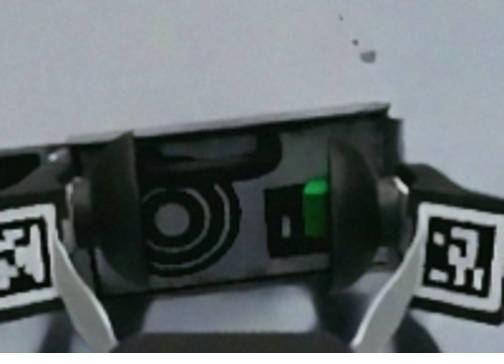

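execute_actions(actions=[{"r1":{"base":{"strafe_m":0.003},"joints":{"arm_m":0.264},"pace":"slow"}}], cameras=["r1_wrist_camera"])

zoom_image(camera="r1_wrist_camera", region=[200, 190, 400, 330])

execute_actions(actions=[{"r1":{"joints":{"arm_m":0.263},"pace":"slow"}}], cameras=["r1_wrist_camera"])

zoom_image(camera="r1_wrist_camera", region=[200, 190, 400, 330])

Scene clock: 423.77 s.
r1.base_odometry: x=-0.343 y=+0.812 heading=+2.475 (m, m, rad; r1's odometry frame)
r1.turned_by_wheels: +0.000 (rad since the last result)
r1.turned_by_imu: +0.000 (rad since the last result)
r1.base_tilt: forward=-0.1 right=-0.3 (deg)
r1.lidar_m: 0.37 0.39 1.64 1.62 1.87 1.66 1.60 1.67 2.31 2.45 0.55 0.40
r1.base_status: done
r1.joint_positions: lift_m=+0.689 arm_m=+0.266 wrist_yaw_rad=-0.022 wrist_pitch_rad=+0.225 wrist_roll_rad=+0.119 gripper_m=-0.037
r1.joint_status: all done
r1.on_its_own: wrist_yaw_rad is at rest, and its effort (-15) is outside its rest range (-13 to +13)
r1.motor_effort: lift_m=+25(25) arm_m=-13(16) wrist_yaw_rad=-15(20) wrist_pitch_rad=-17(18) wrist_roll_rad=+2(7) gripper_m=-35(35) wheel_0=-3(4) wheel_1=-1(6) wheel_2=+5(6) (%)
r1.hand_pose: x=+0.7164 y=-0.0936 z=+0.8024 quat_wxyz=(+0.992, +0.060, +0.112, -0.018) (m; r1's base frame)
r1.wrist_depth_mm: - - - - - - - / - - - - - - - / - - - - - - 668 / - - 330 315 436 404 394 / - 263 232 231 296 289 276 / 257 164 181 229 180 206 213 / 209 198 203 - 190 179 179
r2.base_odometry: x=+0.797 y=-1.247 heading=-2.454 (m, m, rad; r2's odometry frame)
r2.turned_by_wheels: +0.000 (rad since the last result)
r2.turned_by_imu: +0.000 (rad since the last result)
r2.base_tilt: forward=+0.1 right=-0.2 (deg)
r2.lidar_m: 0.78 0.83 1.49 2.41 2.54 0.71 0.65 0.70 2.39 2.29 1.46 0.84
r2.base_status: not commanded
r2.joint_positions: lift_m=+1.100 arm_m=+0.002 wrist_yaw_rad=+0.000 wrist_pitch_rad=+1.101 wrist_roll_rad=+0.012 gripper_m=+0.110
r2.joint_status: not commanded
r2.motor_effort: lift_m=+23(23) arm_m=+0(1) wrist_yaw_rad=+0(1) wrist_pitch_rad=-3(3) wrist_roll_rad=-2(2) gripper_m=-1(2) wheel_0=+3(3) wheel_1=+3(3) wheel_2=-2(2) (%)
r2.hand_pose: x=+0.3032 y=-0.0874 z=+1.0208 quat_wxyz=(+0.852, +0.005, +0.523, -0.003) (m; r2's base frame)
r2.wrist_depth_mm: 891 904 904 917 917 931 946 / 1042 1060 1060 1060 1098 1118 1138 / 1281 1281 1308 1308 1366 1366 1397 / 1430 1430 1430 1430 1464 1397 1397 / 1308 1308 1308 1308 1308 1308 1308 / 1205 1182 214 1229 206 1229 1255 / 1160 1118 1138 124 1138 1138 1160
pictures: r1_wrist_camera
camera_calibration (this result's frames):
r1_wrist_camera: T_world_to_cam=[[-0.0803501, -0.991181, -0.105376, 0.0413663], [-0.258722, 0.122834, -0.95811, 1.01153], [0.962604, -0.049721, -0.26631, -0.252245], [0, 0, 0, 1]] pos_world=[0.507841, -0.0957907, 0.906343]
Images, in order (width x height): r1_wrist_camera 616x392.

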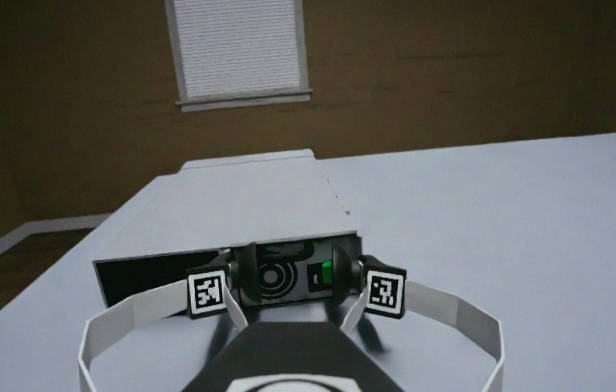

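Region (200, 190, 400, 330) of r1_wrist_camera's 616x392 image, scaled by 2.520; it fills the top 353 rows of this view, and the rest is white.

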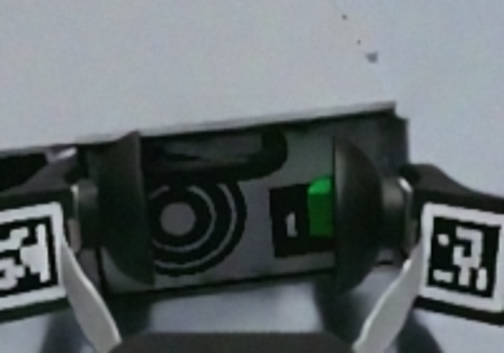

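Scene clock: 424.23 s.
r1.base_odometry: x=-0.344 y=+0.812 heading=+2.475 (m, m, rad; r1's odometry frame)
r1.turned_by_wheels: +0.000 (rad since the last result)
r1.turned_by_imu: +0.000 (rad since the last result)
r1.base_tilt: forward=+0.0 right=-0.3 (deg)
r1.lidar_m: 0.37 0.40 1.68 1.63 1.88 1.64 1.58 1.66 2.29 2.44 0.56 0.40
r1.base_status: not commanded
r1.joint_positions: lift_m=+0.689 arm_m=+0.265 wrist_yaw_rad=-0.022 wrist_pitch_rad=+0.225 wrist_roll_rad=+0.119 gripper_m=-0.037
r1.joint_status: all done
r1.on_its_own: wrist_yaw_rad is at rest, and its effort (-16) is outside its rest range (-13 to +13)
r1.motor_effort: lift_m=+25(25) arm_m=-13(14) wrist_yaw_rad=-16(16) wrist_pitch_rad=-15(17) wrist_roll_rad=+4(3) gripper_m=-33(34) wheel_0=-2(2) wheel_1=-1(1) wheel_2=+5(5) (%)
r1.hand_pose: x=+0.7154 y=-0.0936 z=+0.8025 quat_wxyz=(+0.992, +0.060, +0.111, -0.018) (m; r1's base frame)
r1.wrist_depth_mm: - - - - - - - / - - - - - - - / - - - - - - 676 / - - 330 317 439 407 392 / - 263 232 231 297 287 276 / 258 163 181 229 182 206 213 / 210 197 203 - 190 179 179
r2.base_odometry: x=+0.797 y=-1.247 heading=-2.454 (m, m, rad; r2's odometry frame)
r2.turned_by_wheels: +0.000 (rad since the last result)
r2.turned_by_imu: +0.000 (rad since the last result)
r2.base_tilt: forward=+0.1 right=-0.2 (deg)
r2.lidar_m: 0.79 0.84 1.49 2.44 2.54 0.70 0.66 0.70 2.36 2.28 1.49 0.83
r2.base_status: not commanded
r2.joint_positions: lift_m=+1.100 arm_m=+0.002 wrist_yaw_rad=+0.000 wrist_pitch_rad=+1.101 wrist_roll_rad=+0.012 gripper_m=+0.110
r2.joint_status: not commanded
r2.motor_effort: lift_m=+23(23) arm_m=+0(0) wrist_yaw_rad=+0(0) wrist_pitch_rad=-3(3) wrist_roll_rad=-2(0) gripper_m=-1(1) wheel_0=+3(3) wheel_1=+3(3) wheel_2=-2(2) (%)
r2.hand_pose: x=+0.3032 y=-0.0874 z=+1.0208 quat_wxyz=(+0.852, +0.005, +0.523, -0.003) (m; r2's base frame)
r2.wrist_depth_mm: 891 904 917 917 931 931 946 / 1060 1078 1060 1078 1078 1118 1098 / 1308 1281 1308 1308 1366 1366 1366 / 1430 1430 1430 1430 1430 1464 1430 / 1336 1308 1308 1308 1336 1336 1308 / 1229 1182 214 1205 206 1229 1229 / 1160 1118 1138 124 1138 1138 1160
pictures: r1_wrist_camera
camera_calibration (this result's frames):
r1_wrist_camera: T_world_to_cam=[[-0.0801599, -0.991194, -0.105397, 0.0412181], [-0.258404, 0.122787, -0.958202, 1.01121], [0.962706, -0.0495744, -0.265971, -0.251586], [0, 0, 0, 1]] pos_world=[0.506806, -0.0957795, 0.906369]
Images, in order (width x height): r1_wrist_camera 616x392.

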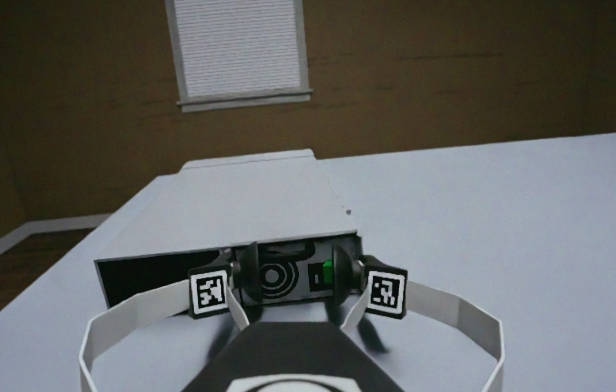

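Region (200, 190, 400, 330) of r1_wrist_camera's 616x392 image, scaled by 2.520; it fills the top 353 rows of this view, and the rest is white.

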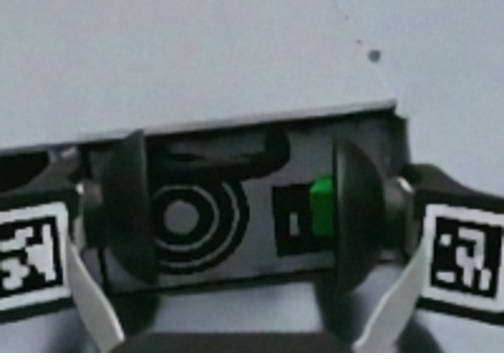

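Yaw effort flat while hand moved 1 mm — likely sliding. Continue.

execute_actions(actions=[{"r1":{"joints":{"arm_m":0.262},"pace":"slow"}}], cameras=[])

execute_actions(actions=[{"r1":{"joints":{"arm_m":0.261},"pace":"slow"}}], cameras=["r1_wrist_camera"])

zoom_image(camera="r1_wrist_camera", region=[200, 190, 400, 330])

Scene clock: 424.83 s.
r1.base_odometry: x=-0.343 y=+0.812 heading=+2.476 (m, m, rad; r1's odometry frame)
r1.turned_by_wheels: +0.001 (rad since the last result)
r1.turned_by_imu: +0.001 (rad since the last result)
r1.base_tilt: forward=+0.0 right=-0.3 (deg)
r1.lidar_m: 0.36 0.38 1.67 1.62 1.87 1.64 1.60 1.67 2.31 2.47 0.55 0.41
r1.base_status: not commanded
r1.joint_positions: lift_m=+0.689 arm_m=+0.264 wrist_yaw_rad=-0.020 wrist_pitch_rad=+0.226 wrist_roll_rad=+0.120 gripper_m=-0.037
r1.joint_status: all done
r1.on_its_own: wrist_yaw_rad is at rest, and its effort (-23) is outside its rest range (-13 to +13)
r1.motor_effort: lift_m=+25(25) arm_m=-11(15) wrist_yaw_rad=-23(24) wrist_pitch_rad=-18(18) wrist_roll_rad=-1(3) gripper_m=-29(35) wheel_0=+5(5) wheel_1=+1(1) wheel_2=+6(6) (%)
r1.hand_pose: x=+0.7142 y=-0.0929 z=+0.8022 quat_wxyz=(+0.992, +0.061, +0.112, -0.016) (m; r1's base frame)
r1.wrist_depth_mm: - - - - - - - / - - - - - - - / - - - - - - 654 / - - 325 309 430 407 387 / - 263 235 232 290 282 273 / 257 162 185 225 182 216 212 / 204 196 202 - 189 176 178
r2.base_odometry: x=+0.797 y=-1.247 heading=-2.454 (m, m, rad; r2's odometry frame)
r2.turned_by_wheels: +0.000 (rad since the last result)
r2.turned_by_imu: +0.000 (rad since the last result)
r2.base_tilt: forward=+0.1 right=-0.2 (deg)
r2.lidar_m: 0.80 0.84 1.48 2.44 2.53 0.71 0.65 0.71 2.39 2.27 1.49 0.84
r2.base_status: not commanded
r2.joint_positions: lift_m=+1.100 arm_m=+0.002 wrist_yaw_rad=+0.000 wrist_pitch_rad=+1.101 wrist_roll_rad=+0.012 gripper_m=+0.110
r2.joint_status: not commanded
r2.motor_effort: lift_m=+23(23) arm_m=-1(0) wrist_yaw_rad=+0(0) wrist_pitch_rad=-3(2) wrist_roll_rad=-2(2) gripper_m=-1(1) wheel_0=+3(3) wheel_1=+3(3) wheel_2=-2(2) (%)
r2.hand_pose: x=+0.3032 y=-0.0874 z=+1.0208 quat_wxyz=(+0.852, +0.005, +0.523, -0.003) (m; r2's base frame)
r2.wrist_depth_mm: 904 891 917 931 931 946 960 / 1060 1060 1078 1078 1098 1098 1098 / 1308 1308 1308 1336 1366 1366 1366 / 1430 1430 1430 1430 1430 1464 1464 / 1308 1308 1308 1308 1336 1308 1336 / 1205 1205 214 1229 206 1205 1229 / 1138 1098 1138 124 1160 1138 1182
pictures: none
No camera images: the call's "cameras" was empty. Leave "cameras" out to get every camera's image.

Scene clock: 425.30 s.
r1.base_odometry: x=-0.343 y=+0.812 heading=+2.476 (m, m, rad; r1's odometry frame)
r1.turned_by_wheels: +0.000 (rad since the last result)
r1.turned_by_imu: +0.000 (rad since the last result)
r1.base_tilt: forward=+0.0 right=-0.4 (deg)
r1.lidar_m: 0.38 0.40 1.67 1.64 1.90 1.68 1.59 1.70 2.32 2.45 0.55 0.41
r1.base_status: not commanded
r1.joint_positions: lift_m=+0.689 arm_m=+0.263 wrist_yaw_rad=-0.019 wrist_pitch_rad=+0.226 wrist_roll_rad=+0.120 gripper_m=-0.037
r1.joint_status: all done
r1.on_its_own: wrist_yaw_rad is at rest, and its effort (-24) is outside its rest range (-13 to +13)
r1.motor_effort: lift_m=+25(25) arm_m=-12(11) wrist_yaw_rad=-24(25) wrist_pitch_rad=-18(17) wrist_roll_rad=+0(1) gripper_m=-30(32) wheel_0=+4(5) wheel_1=+1(1) wheel_2=+6(6) (%)
r1.hand_pose: x=+0.7134 y=-0.0927 z=+0.8022 quat_wxyz=(+0.992, +0.061, +0.112, -0.016) (m; r1's base frame)
r1.wrist_depth_mm: - - - - - - - / - - - - - - - / - - - - - - 661 / - - 329 310 430 402 389 / - 262 234 233 291 283 272 / 257 162 185 225 182 215 211 / 204 195 202 - 189 175 178
r2.base_odometry: x=+0.797 y=-1.247 heading=-2.454 (m, m, rad; r2's odometry frame)
r2.turned_by_wheels: +0.000 (rad since the last result)
r2.turned_by_imu: +0.000 (rad since the last result)
r2.base_tilt: forward=+0.1 right=-0.2 (deg)
r2.lidar_m: 0.80 0.83 1.45 2.43 2.55 0.71 0.65 0.71 2.38 2.28 1.49 0.83
r2.base_status: not commanded
r2.joint_positions: lift_m=+1.100 arm_m=+0.002 wrist_yaw_rad=+0.000 wrist_pitch_rad=+1.101 wrist_roll_rad=+0.012 gripper_m=+0.110
r2.joint_status: not commanded
r2.motor_effort: lift_m=+23(23) arm_m=+0(1) wrist_yaw_rad=+0(0) wrist_pitch_rad=-2(3) wrist_roll_rad=-1(2) gripper_m=-2(1) wheel_0=+3(3) wheel_1=+3(3) wheel_2=-2(2) (%)
r2.hand_pose: x=+0.3032 y=-0.0874 z=+1.0208 quat_wxyz=(+0.852, +0.005, +0.523, -0.003) (m; r2's base frame)
r2.wrist_depth_mm: 904 904 904 904 931 931 960 / 1060 1060 1060 1078 1078 1118 1118 / 1308 1336 1281 1336 1366 1366 1397 / 1430 1430 1430 1430 1397 1430 1464 / 1336 1308 1336 1308 1336 1336 1308 / 1229 1205 213 1229 206 1229 1229 / 1118 1138 1138 124 1138 1138 1160
pictures: r1_wrist_camera
camera_calibration (this result's frames):
r1_wrist_camera: T_world_to_cam=[[-0.0776085, -0.991261, -0.106674, 0.0410551], [-0.259759, 0.123406, -0.957756, 1.01096], [0.96255, -0.0466204, -0.267066, -0.248433], [0, 0, 0, 1]] pos_world=[0.504921, -0.0956441, 0.906284]
Images, in order (width x height): r1_wrist_camera 616x392.

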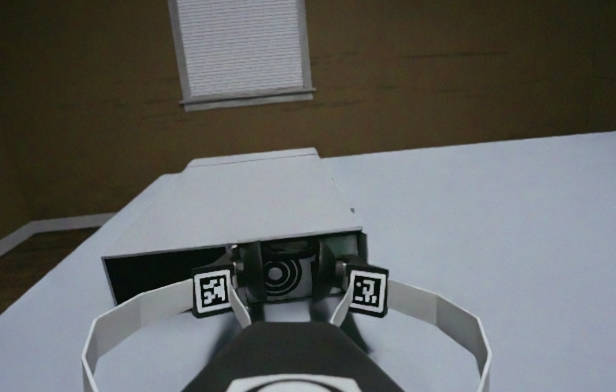

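Region (200, 190, 400, 330) of r1_wrist_camera's 616x392 image, scaled by 2.520; it fills the top 353 rows of this view, and the rest is white.

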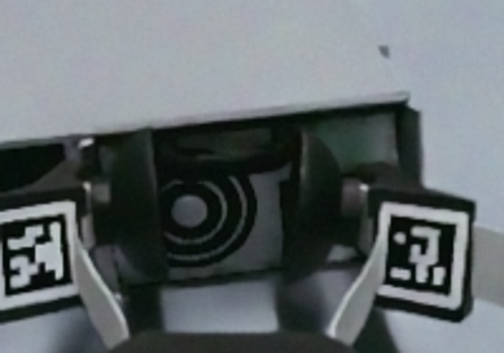

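execute_actions(actions=[{"r1":{"base":{"strafe_m":0.003},"joints":{"gripper_m":-0.02,"lift_m":0.687},"pace":"slow"}}], cameras=[])

execute_actions(actions=[{"r1":{"joints":{"arm_m":0.2555,"gripper_m":0.002},"pace":"slow"}}], cameras=[])

execute_actions(actions=[{"r1":{"joints":{"arm_m":0.2465,"gripper_m":0.035}}}], cameras=[])

execute_actions(actions=[{"r1":{"joints":{"arm_m":0.23,"gripper_m":0.056,"wrist_yaw_rad":-0.035,"lift_m":0.688}}}], cameras=[])

execute_actions(actions=[{"r1":{"joints":{"arm_m":0.24}}}], cameras=["r1_wrist_camera"])

zoom_image(camera="r1_wrist_camera", region=[200, 190, 400, 330])

Scene clock: 427.03 s.
r1.base_odometry: x=-0.345 y=+0.809 heading=+2.476 (m, m, rad; r1's odometry frame)
r1.turned_by_wheels: +0.000 (rad since the last result)
r1.turned_by_imu: +0.000 (rad since the last result)
r1.base_tilt: forward=-0.1 right=-0.4 (deg)
r1.lidar_m: 0.37 0.38 1.67 1.64 1.87 1.66 1.59 1.69 2.26 2.46 0.55 0.38
r1.base_status: done
r1.joint_positions: lift_m=+0.687 arm_m=+0.262 wrist_yaw_rad=-0.027 wrist_pitch_rad=+0.225 wrist_roll_rad=+0.120 gripper_m=-0.019
r1.joint_status: all done
r1.motor_effort: lift_m=+18(24) arm_m=-6(12) wrist_yaw_rad=-2(24) wrist_pitch_rad=-15(17) wrist_roll_rad=+1(2) gripper_m=-21(29) wheel_0=+2(0) wheel_1=+0(7) wheel_2=+1(4) (%)
r1.hand_pose: x=+0.7117 y=-0.0949 z=+0.8010 quat_wxyz=(+0.992, +0.061, +0.111, -0.020) (m; r1's base frame)
r1.wrist_depth_mm: - - - - - - - / - - - - - - - / - - - - - - 654 / - - 325 309 433 407 389 / - 264 235 236 294 285 273 / 258 224 186 224 184 217 212 / 204 196 202 - 189 176 178
r2.base_odometry: x=+0.797 y=-1.247 heading=-2.454 (m, m, rad; r2's odometry frame)
r2.turned_by_wheels: +0.000 (rad since the last result)
r2.turned_by_imu: +0.000 (rad since the last result)
r2.base_tilt: forward=+0.1 right=-0.2 (deg)
r2.lidar_m: 0.79 0.84 1.49 2.45 2.53 0.71 0.67 0.72 2.37 2.27 1.48 0.84
r2.base_status: not commanded
r2.joint_positions: lift_m=+1.100 arm_m=+0.002 wrist_yaw_rad=+0.000 wrist_pitch_rad=+1.101 wrist_roll_rad=+0.012 gripper_m=+0.110
r2.joint_status: not commanded
r2.motor_effort: lift_m=+23(23) arm_m=+0(0) wrist_yaw_rad=+0(0) wrist_pitch_rad=-2(3) wrist_roll_rad=-2(0) gripper_m=-2(0) wheel_0=+3(3) wheel_1=+3(3) wheel_2=-2(2) (%)
r2.hand_pose: x=+0.3032 y=-0.0874 z=+1.0208 quat_wxyz=(+0.852, +0.005, +0.523, -0.003) (m; r2's base frame)
r2.wrist_depth_mm: 891 891 904 917 917 917 946 / 1060 1060 1078 1078 1098 1098 1138 / 1308 1281 1308 1336 1336 1366 1366 / 1430 1430 1397 1430 1430 1430 1430 / 1308 1308 1281 1308 1308 1336 1336 / 1205 1229 214 1229 205 1229 1229 / 1138 1138 1160 124 1138 1138 1138
pictures: none
No camera images: the call's "cameras" was empty. Leave "cameras" out to get every camera's image.

Scene clock: 428.10 s.
r1.base_odometry: x=-0.345 y=+0.809 heading=+2.476 (m, m, rad; r1's odometry frame)
r1.turned_by_wheels: +0.000 (rad since the last result)
r1.turned_by_imu: +0.000 (rad since the last result)
r1.base_tilt: forward=-0.1 right=-0.4 (deg)
r1.lidar_m: 0.35 0.41 1.70 1.65 1.86 1.66 1.58 1.64 2.30 2.45 0.57 0.39
r1.base_status: not commanded
r1.joint_positions: lift_m=+0.687 arm_m=+0.257 wrist_yaw_rad=-0.026 wrist_pitch_rad=+0.223 wrist_roll_rad=+0.120 gripper_m=+0.002
r1.joint_status: all done
r1.motor_effort: lift_m=+18(18) arm_m=-6(9) wrist_yaw_rad=-3(11) wrist_pitch_rad=-8(15) wrist_roll_rad=-2(1) gripper_m=-15(24) wheel_0=+2(2) wheel_1=+1(1) wheel_2=+1(0) (%)
r1.hand_pose: x=+0.7064 y=-0.0948 z=+0.8016 quat_wxyz=(+0.992, +0.061, +0.110, -0.020) (m; r1's base frame)
r1.wrist_depth_mm: - - - - - - - / - - - - - - - / - - - - - - 683 / - - 334 315 442 410 392 / - 289 241 239 294 287 276 / 258 241 190 229 185 221 215 / 206 198 204 - 189 176 178
r2.base_odometry: x=+0.797 y=-1.247 heading=-2.454 (m, m, rad; r2's odometry frame)
r2.turned_by_wheels: +0.000 (rad since the last result)
r2.turned_by_imu: +0.000 (rad since the last result)
r2.base_tilt: forward=+0.1 right=-0.2 (deg)
r2.lidar_m: 0.79 0.82 1.48 2.43 2.53 0.72 0.65 0.71 2.39 2.27 1.48 0.84
r2.base_status: not commanded
r2.joint_positions: lift_m=+1.100 arm_m=+0.002 wrist_yaw_rad=+0.000 wrist_pitch_rad=+1.101 wrist_roll_rad=+0.012 gripper_m=+0.110
r2.joint_status: not commanded
r2.motor_effort: lift_m=+22(23) arm_m=-1(0) wrist_yaw_rad=+0(0) wrist_pitch_rad=-2(3) wrist_roll_rad=-4(1) gripper_m=-1(2) wheel_0=+3(3) wheel_1=+3(3) wheel_2=-2(2) (%)
r2.hand_pose: x=+0.3032 y=-0.0874 z=+1.0208 quat_wxyz=(+0.852, +0.005, +0.523, -0.003) (m; r2's base frame)
r2.wrist_depth_mm: 891 904 904 917 917 931 946 / 1042 1060 1060 1078 1098 1118 1118 / 1281 1308 1281 1336 1336 1366 1366 / 1430 1430 1430 1464 1430 1430 1397 / 1308 1308 1308 1336 1336 1308 1336 / 1229 1205 213 1205 205 1205 1205 / 1118 1118 1138 123 1138 1160 1160
pictures: none
No camera images: the call's "cameras" was empty. Leave "cameras" out to get every camera's image.

Scene clock: 429.20 s.
r1.base_odometry: x=-0.345 y=+0.809 heading=+2.476 (m, m, rad; r1's odometry frame)
r1.turned_by_wheels: +0.000 (rad since the last result)
r1.turned_by_imu: +0.000 (rad since the last result)
r1.base_tilt: forward=+0.0 right=-0.4 (deg)
r1.lidar_m: 0.37 0.40 1.65 1.63 1.88 1.66 1.60 1.65 2.31 2.46 0.56 0.41
r1.base_status: not commanded
r1.joint_positions: lift_m=+0.687 arm_m=+0.248 wrist_yaw_rad=-0.027 wrist_pitch_rad=+0.222 wrist_roll_rad=+0.120 gripper_m=+0.035
r1.joint_status: all done
r1.motor_effort: lift_m=+18(18) arm_m=-8(11) wrist_yaw_rad=-3(16) wrist_pitch_rad=-5(9) wrist_roll_rad=+0(1) gripper_m=-3(19) wheel_0=+1(2) wheel_1=+0(1) wheel_2=+1(3) (%)
r1.hand_pose: x=+0.6978 y=-0.0949 z=+0.8019 quat_wxyz=(+0.992, +0.061, +0.110, -0.020) (m; r1's base frame)
r1.wrist_depth_mm: - - - - - - - / - - - - - - - / - - - - - - 683 / - - 336 320 445 413 397 / - 296 245 250 298 290 278 / 262 247 193 225 190 222 214 / 207 195 205 - 185 178 180
r2.base_odometry: x=+0.797 y=-1.247 heading=-2.454 (m, m, rad; r2's odometry frame)
r2.turned_by_wheels: +0.000 (rad since the last result)
r2.turned_by_imu: +0.000 (rad since the last result)
r2.base_tilt: forward=+0.1 right=-0.2 (deg)
r2.lidar_m: 0.79 0.83 1.49 2.44 2.54 0.71 0.65 0.70 2.40 2.30 1.48 0.83
r2.base_status: not commanded
r2.joint_positions: lift_m=+1.100 arm_m=+0.002 wrist_yaw_rad=+0.000 wrist_pitch_rad=+1.101 wrist_roll_rad=+0.012 gripper_m=+0.110
r2.joint_status: not commanded
r2.motor_effort: lift_m=+23(23) arm_m=-1(1) wrist_yaw_rad=+0(0) wrist_pitch_rad=-3(2) wrist_roll_rad=-1(4) gripper_m=-1(2) wheel_0=+3(3) wheel_1=+3(3) wheel_2=-2(2) (%)
r2.hand_pose: x=+0.3032 y=-0.0874 z=+1.0208 quat_wxyz=(+0.852, +0.005, +0.523, -0.003) (m; r2's base frame)
r2.wrist_depth_mm: 904 904 904 917 917 946 946 / 1060 1042 1060 1078 1098 1138 1118 / 1281 1281 1308 1336 1336 1366 1397 / 1464 1430 1430 1397 1430 1430 1430 / 1281 1308 1308 1308 1308 1308 1336 / 1229 1205 214 1229 205 1229 1255 / 1138 1138 1138 124 1138 1118 1160
pictures: none
No camera images: the call's "cameras" was empty. Leave "cameras" out to get every camera's image.

Scene clock: 430.13 s.
r1.base_odometry: x=-0.345 y=+0.809 heading=+2.476 (m, m, rad; r1's odometry frame)
r1.turned_by_wheels: +0.000 (rad since the last result)
r1.turned_by_imu: +0.000 (rad since the last result)
r1.base_tilt: forward=+0.0 right=-0.4 (deg)
r1.lidar_m: 0.36 0.42 1.68 1.65 1.86 1.67 1.58 1.65 2.29 2.47 0.57 0.38
r1.base_status: not commanded
r1.joint_positions: lift_m=+0.688 arm_m=+0.232 wrist_yaw_rad=-0.035 wrist_pitch_rad=+0.222 wrist_roll_rad=+0.120 gripper_m=+0.056
r1.joint_status: all done
r1.motor_effort: lift_m=+23(23) arm_m=-9(10) wrist_yaw_rad=-1(8) wrist_pitch_rad=-7(7) wrist_roll_rad=+1(1) gripper_m=-1(4) wheel_0=+2(1) wheel_1=+0(0) wheel_2=+1(1) (%)
r1.hand_pose: x=+0.6807 y=-0.0972 z=+0.8025 quat_wxyz=(+0.992, +0.062, +0.109, -0.024) (m; r1's base frame)
r1.wrist_depth_mm: - - - - - - - / - - - - - - - / - - - - - - 691 / - - 338 324 442 413 399 / - 307 263 267 301 290 278 / 262 256 197 230 202 221 216 / 206 199 205 - 191 178 181
r2.base_odometry: x=+0.797 y=-1.247 heading=-2.454 (m, m, rad; r2's odometry frame)
r2.turned_by_wheels: +0.000 (rad since the last result)
r2.turned_by_imu: +0.000 (rad since the last result)
r2.base_tilt: forward=+0.1 right=-0.2 (deg)
r2.lidar_m: 0.79 0.84 1.48 2.43 2.54 0.70 0.66 0.70 2.38 2.26 1.48 0.84
r2.base_status: not commanded
r2.joint_positions: lift_m=+1.100 arm_m=+0.002 wrist_yaw_rad=+0.000 wrist_pitch_rad=+1.101 wrist_roll_rad=+0.012 gripper_m=+0.110
r2.joint_status: not commanded
r2.motor_effort: lift_m=+23(22) arm_m=+0(0) wrist_yaw_rad=+0(0) wrist_pitch_rad=-3(2) wrist_roll_rad=-2(1) gripper_m=-1(2) wheel_0=+3(3) wheel_1=+3(3) wheel_2=-2(2) (%)
r2.hand_pose: x=+0.3032 y=-0.0874 z=+1.0208 quat_wxyz=(+0.852, +0.005, +0.523, -0.003) (m; r2's base frame)
r2.wrist_depth_mm: 891 904 904 917 931 931 946 / 1060 1060 1078 1078 1078 1098 1118 / 1281 1281 1308 1308 1336 1397 1366 / 1397 1430 1397 1464 1430 1430 1430 / 1308 1336 1308 1336 1336 1336 1308 / 1229 1205 213 1229 206 1255 1255 / 1160 1138 1160 124 1160 1138 1138
pictures: none
No camera images: the call's "cameras" was empty. Leave "cameras" out to get every camera's image.

Scene clock: 430.73 s.
r1.base_odometry: x=-0.345 y=+0.809 heading=+2.476 (m, m, rad; r1's odometry frame)
r1.turned_by_wheels: +0.000 (rad since the last result)
r1.turned_by_imu: +0.000 (rad since the last result)
r1.base_tilt: forward=+0.0 right=-0.3 (deg)
r1.lidar_m: 0.37 0.40 1.68 1.65 1.88 1.68 1.58 1.68 2.32 2.46 0.59 0.38
r1.base_status: not commanded
r1.joint_positions: lift_m=+0.688 arm_m=+0.238 wrist_yaw_rad=-0.035 wrist_pitch_rad=+0.222 wrist_roll_rad=+0.120 gripper_m=+0.056
r1.joint_status: all done
r1.motor_effort: lift_m=+23(23) arm_m=+9(10) wrist_yaw_rad=-1(2) wrist_pitch_rad=-6(6) wrist_roll_rad=+1(1) gripper_m=-2(1) wheel_0=+1(1) wheel_1=+0(0) wheel_2=+1(1) (%)
r1.hand_pose: x=+0.6875 y=-0.0972 z=+0.8025 quat_wxyz=(+0.992, +0.062, +0.109, -0.024) (m; r1's base frame)
r1.wrist_depth_mm: - - - - - - - / - - - - - - - / - - - - - - 676 / - - 340 324 442 415 397 / - 298 256 260 301 290 278 / 262 253 197 230 202 223 216 / 207 200 205 - 191 178 180
r2.base_odometry: x=+0.797 y=-1.247 heading=-2.454 (m, m, rad; r2's odometry frame)
r2.turned_by_wheels: +0.000 (rad since the last result)
r2.turned_by_imu: +0.000 (rad since the last result)
r2.base_tilt: forward=+0.2 right=-0.2 (deg)
r2.lidar_m: 0.80 0.83 1.47 2.44 2.55 0.70 0.66 0.72 2.39 2.28 1.48 0.83
r2.base_status: not commanded
r2.joint_positions: lift_m=+1.100 arm_m=+0.002 wrist_yaw_rad=+0.000 wrist_pitch_rad=+1.101 wrist_roll_rad=+0.012 gripper_m=+0.110
r2.joint_status: not commanded
r2.motor_effort: lift_m=+23(23) arm_m=+0(0) wrist_yaw_rad=+0(0) wrist_pitch_rad=-2(2) wrist_roll_rad=-2(2) gripper_m=-2(1) wheel_0=+3(3) wheel_1=+3(3) wheel_2=-2(2) (%)
r2.hand_pose: x=+0.3032 y=-0.0874 z=+1.0208 quat_wxyz=(+0.852, +0.005, +0.523, -0.003) (m; r2's base frame)
r2.wrist_depth_mm: 904 917 904 917 931 931 946 / 1060 1060 1060 1078 1098 1118 1138 / 1308 1308 1336 1308 1336 1397 1397 / 1430 1464 1430 1430 1430 1430 1397 / 1336 1308 1336 1336 1308 1336 1281 / 1229 1205 214 1229 206 1229 1205 / 1138 1118 1160 123 1138 1138 1138
pictures: r1_wrist_camera
camera_calibration (this result's frames):
r1_wrist_camera: T_world_to_cam=[[-0.0930415, -0.989906, -0.106912, 0.0455755], [-0.253871, 0.127415, -0.958809, 1.00225], [0.962753, -0.0620673, -0.263163, -0.228394], [0, 0, 0, 1]] pos_world=[0.47857, -0.0967623, 0.905738]
Images, in order (width x height): r1_wrist_camera 616x392.

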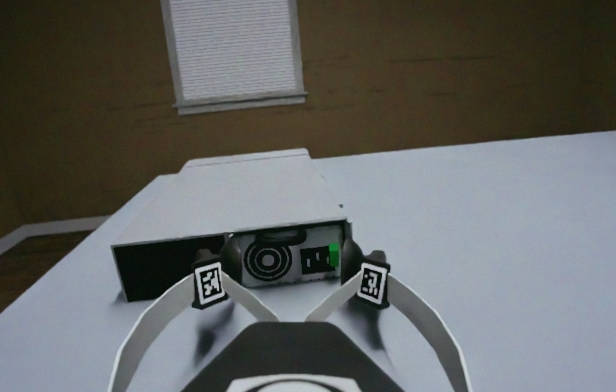

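Region (200, 190, 400, 330) of r1_wrist_camera's 616x392 image, scaled by 2.520; it fills the top 353 rows of this view, and the rest is white.

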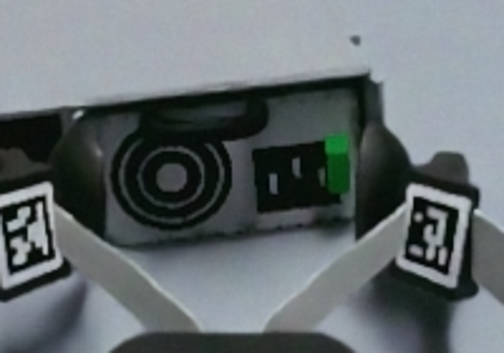

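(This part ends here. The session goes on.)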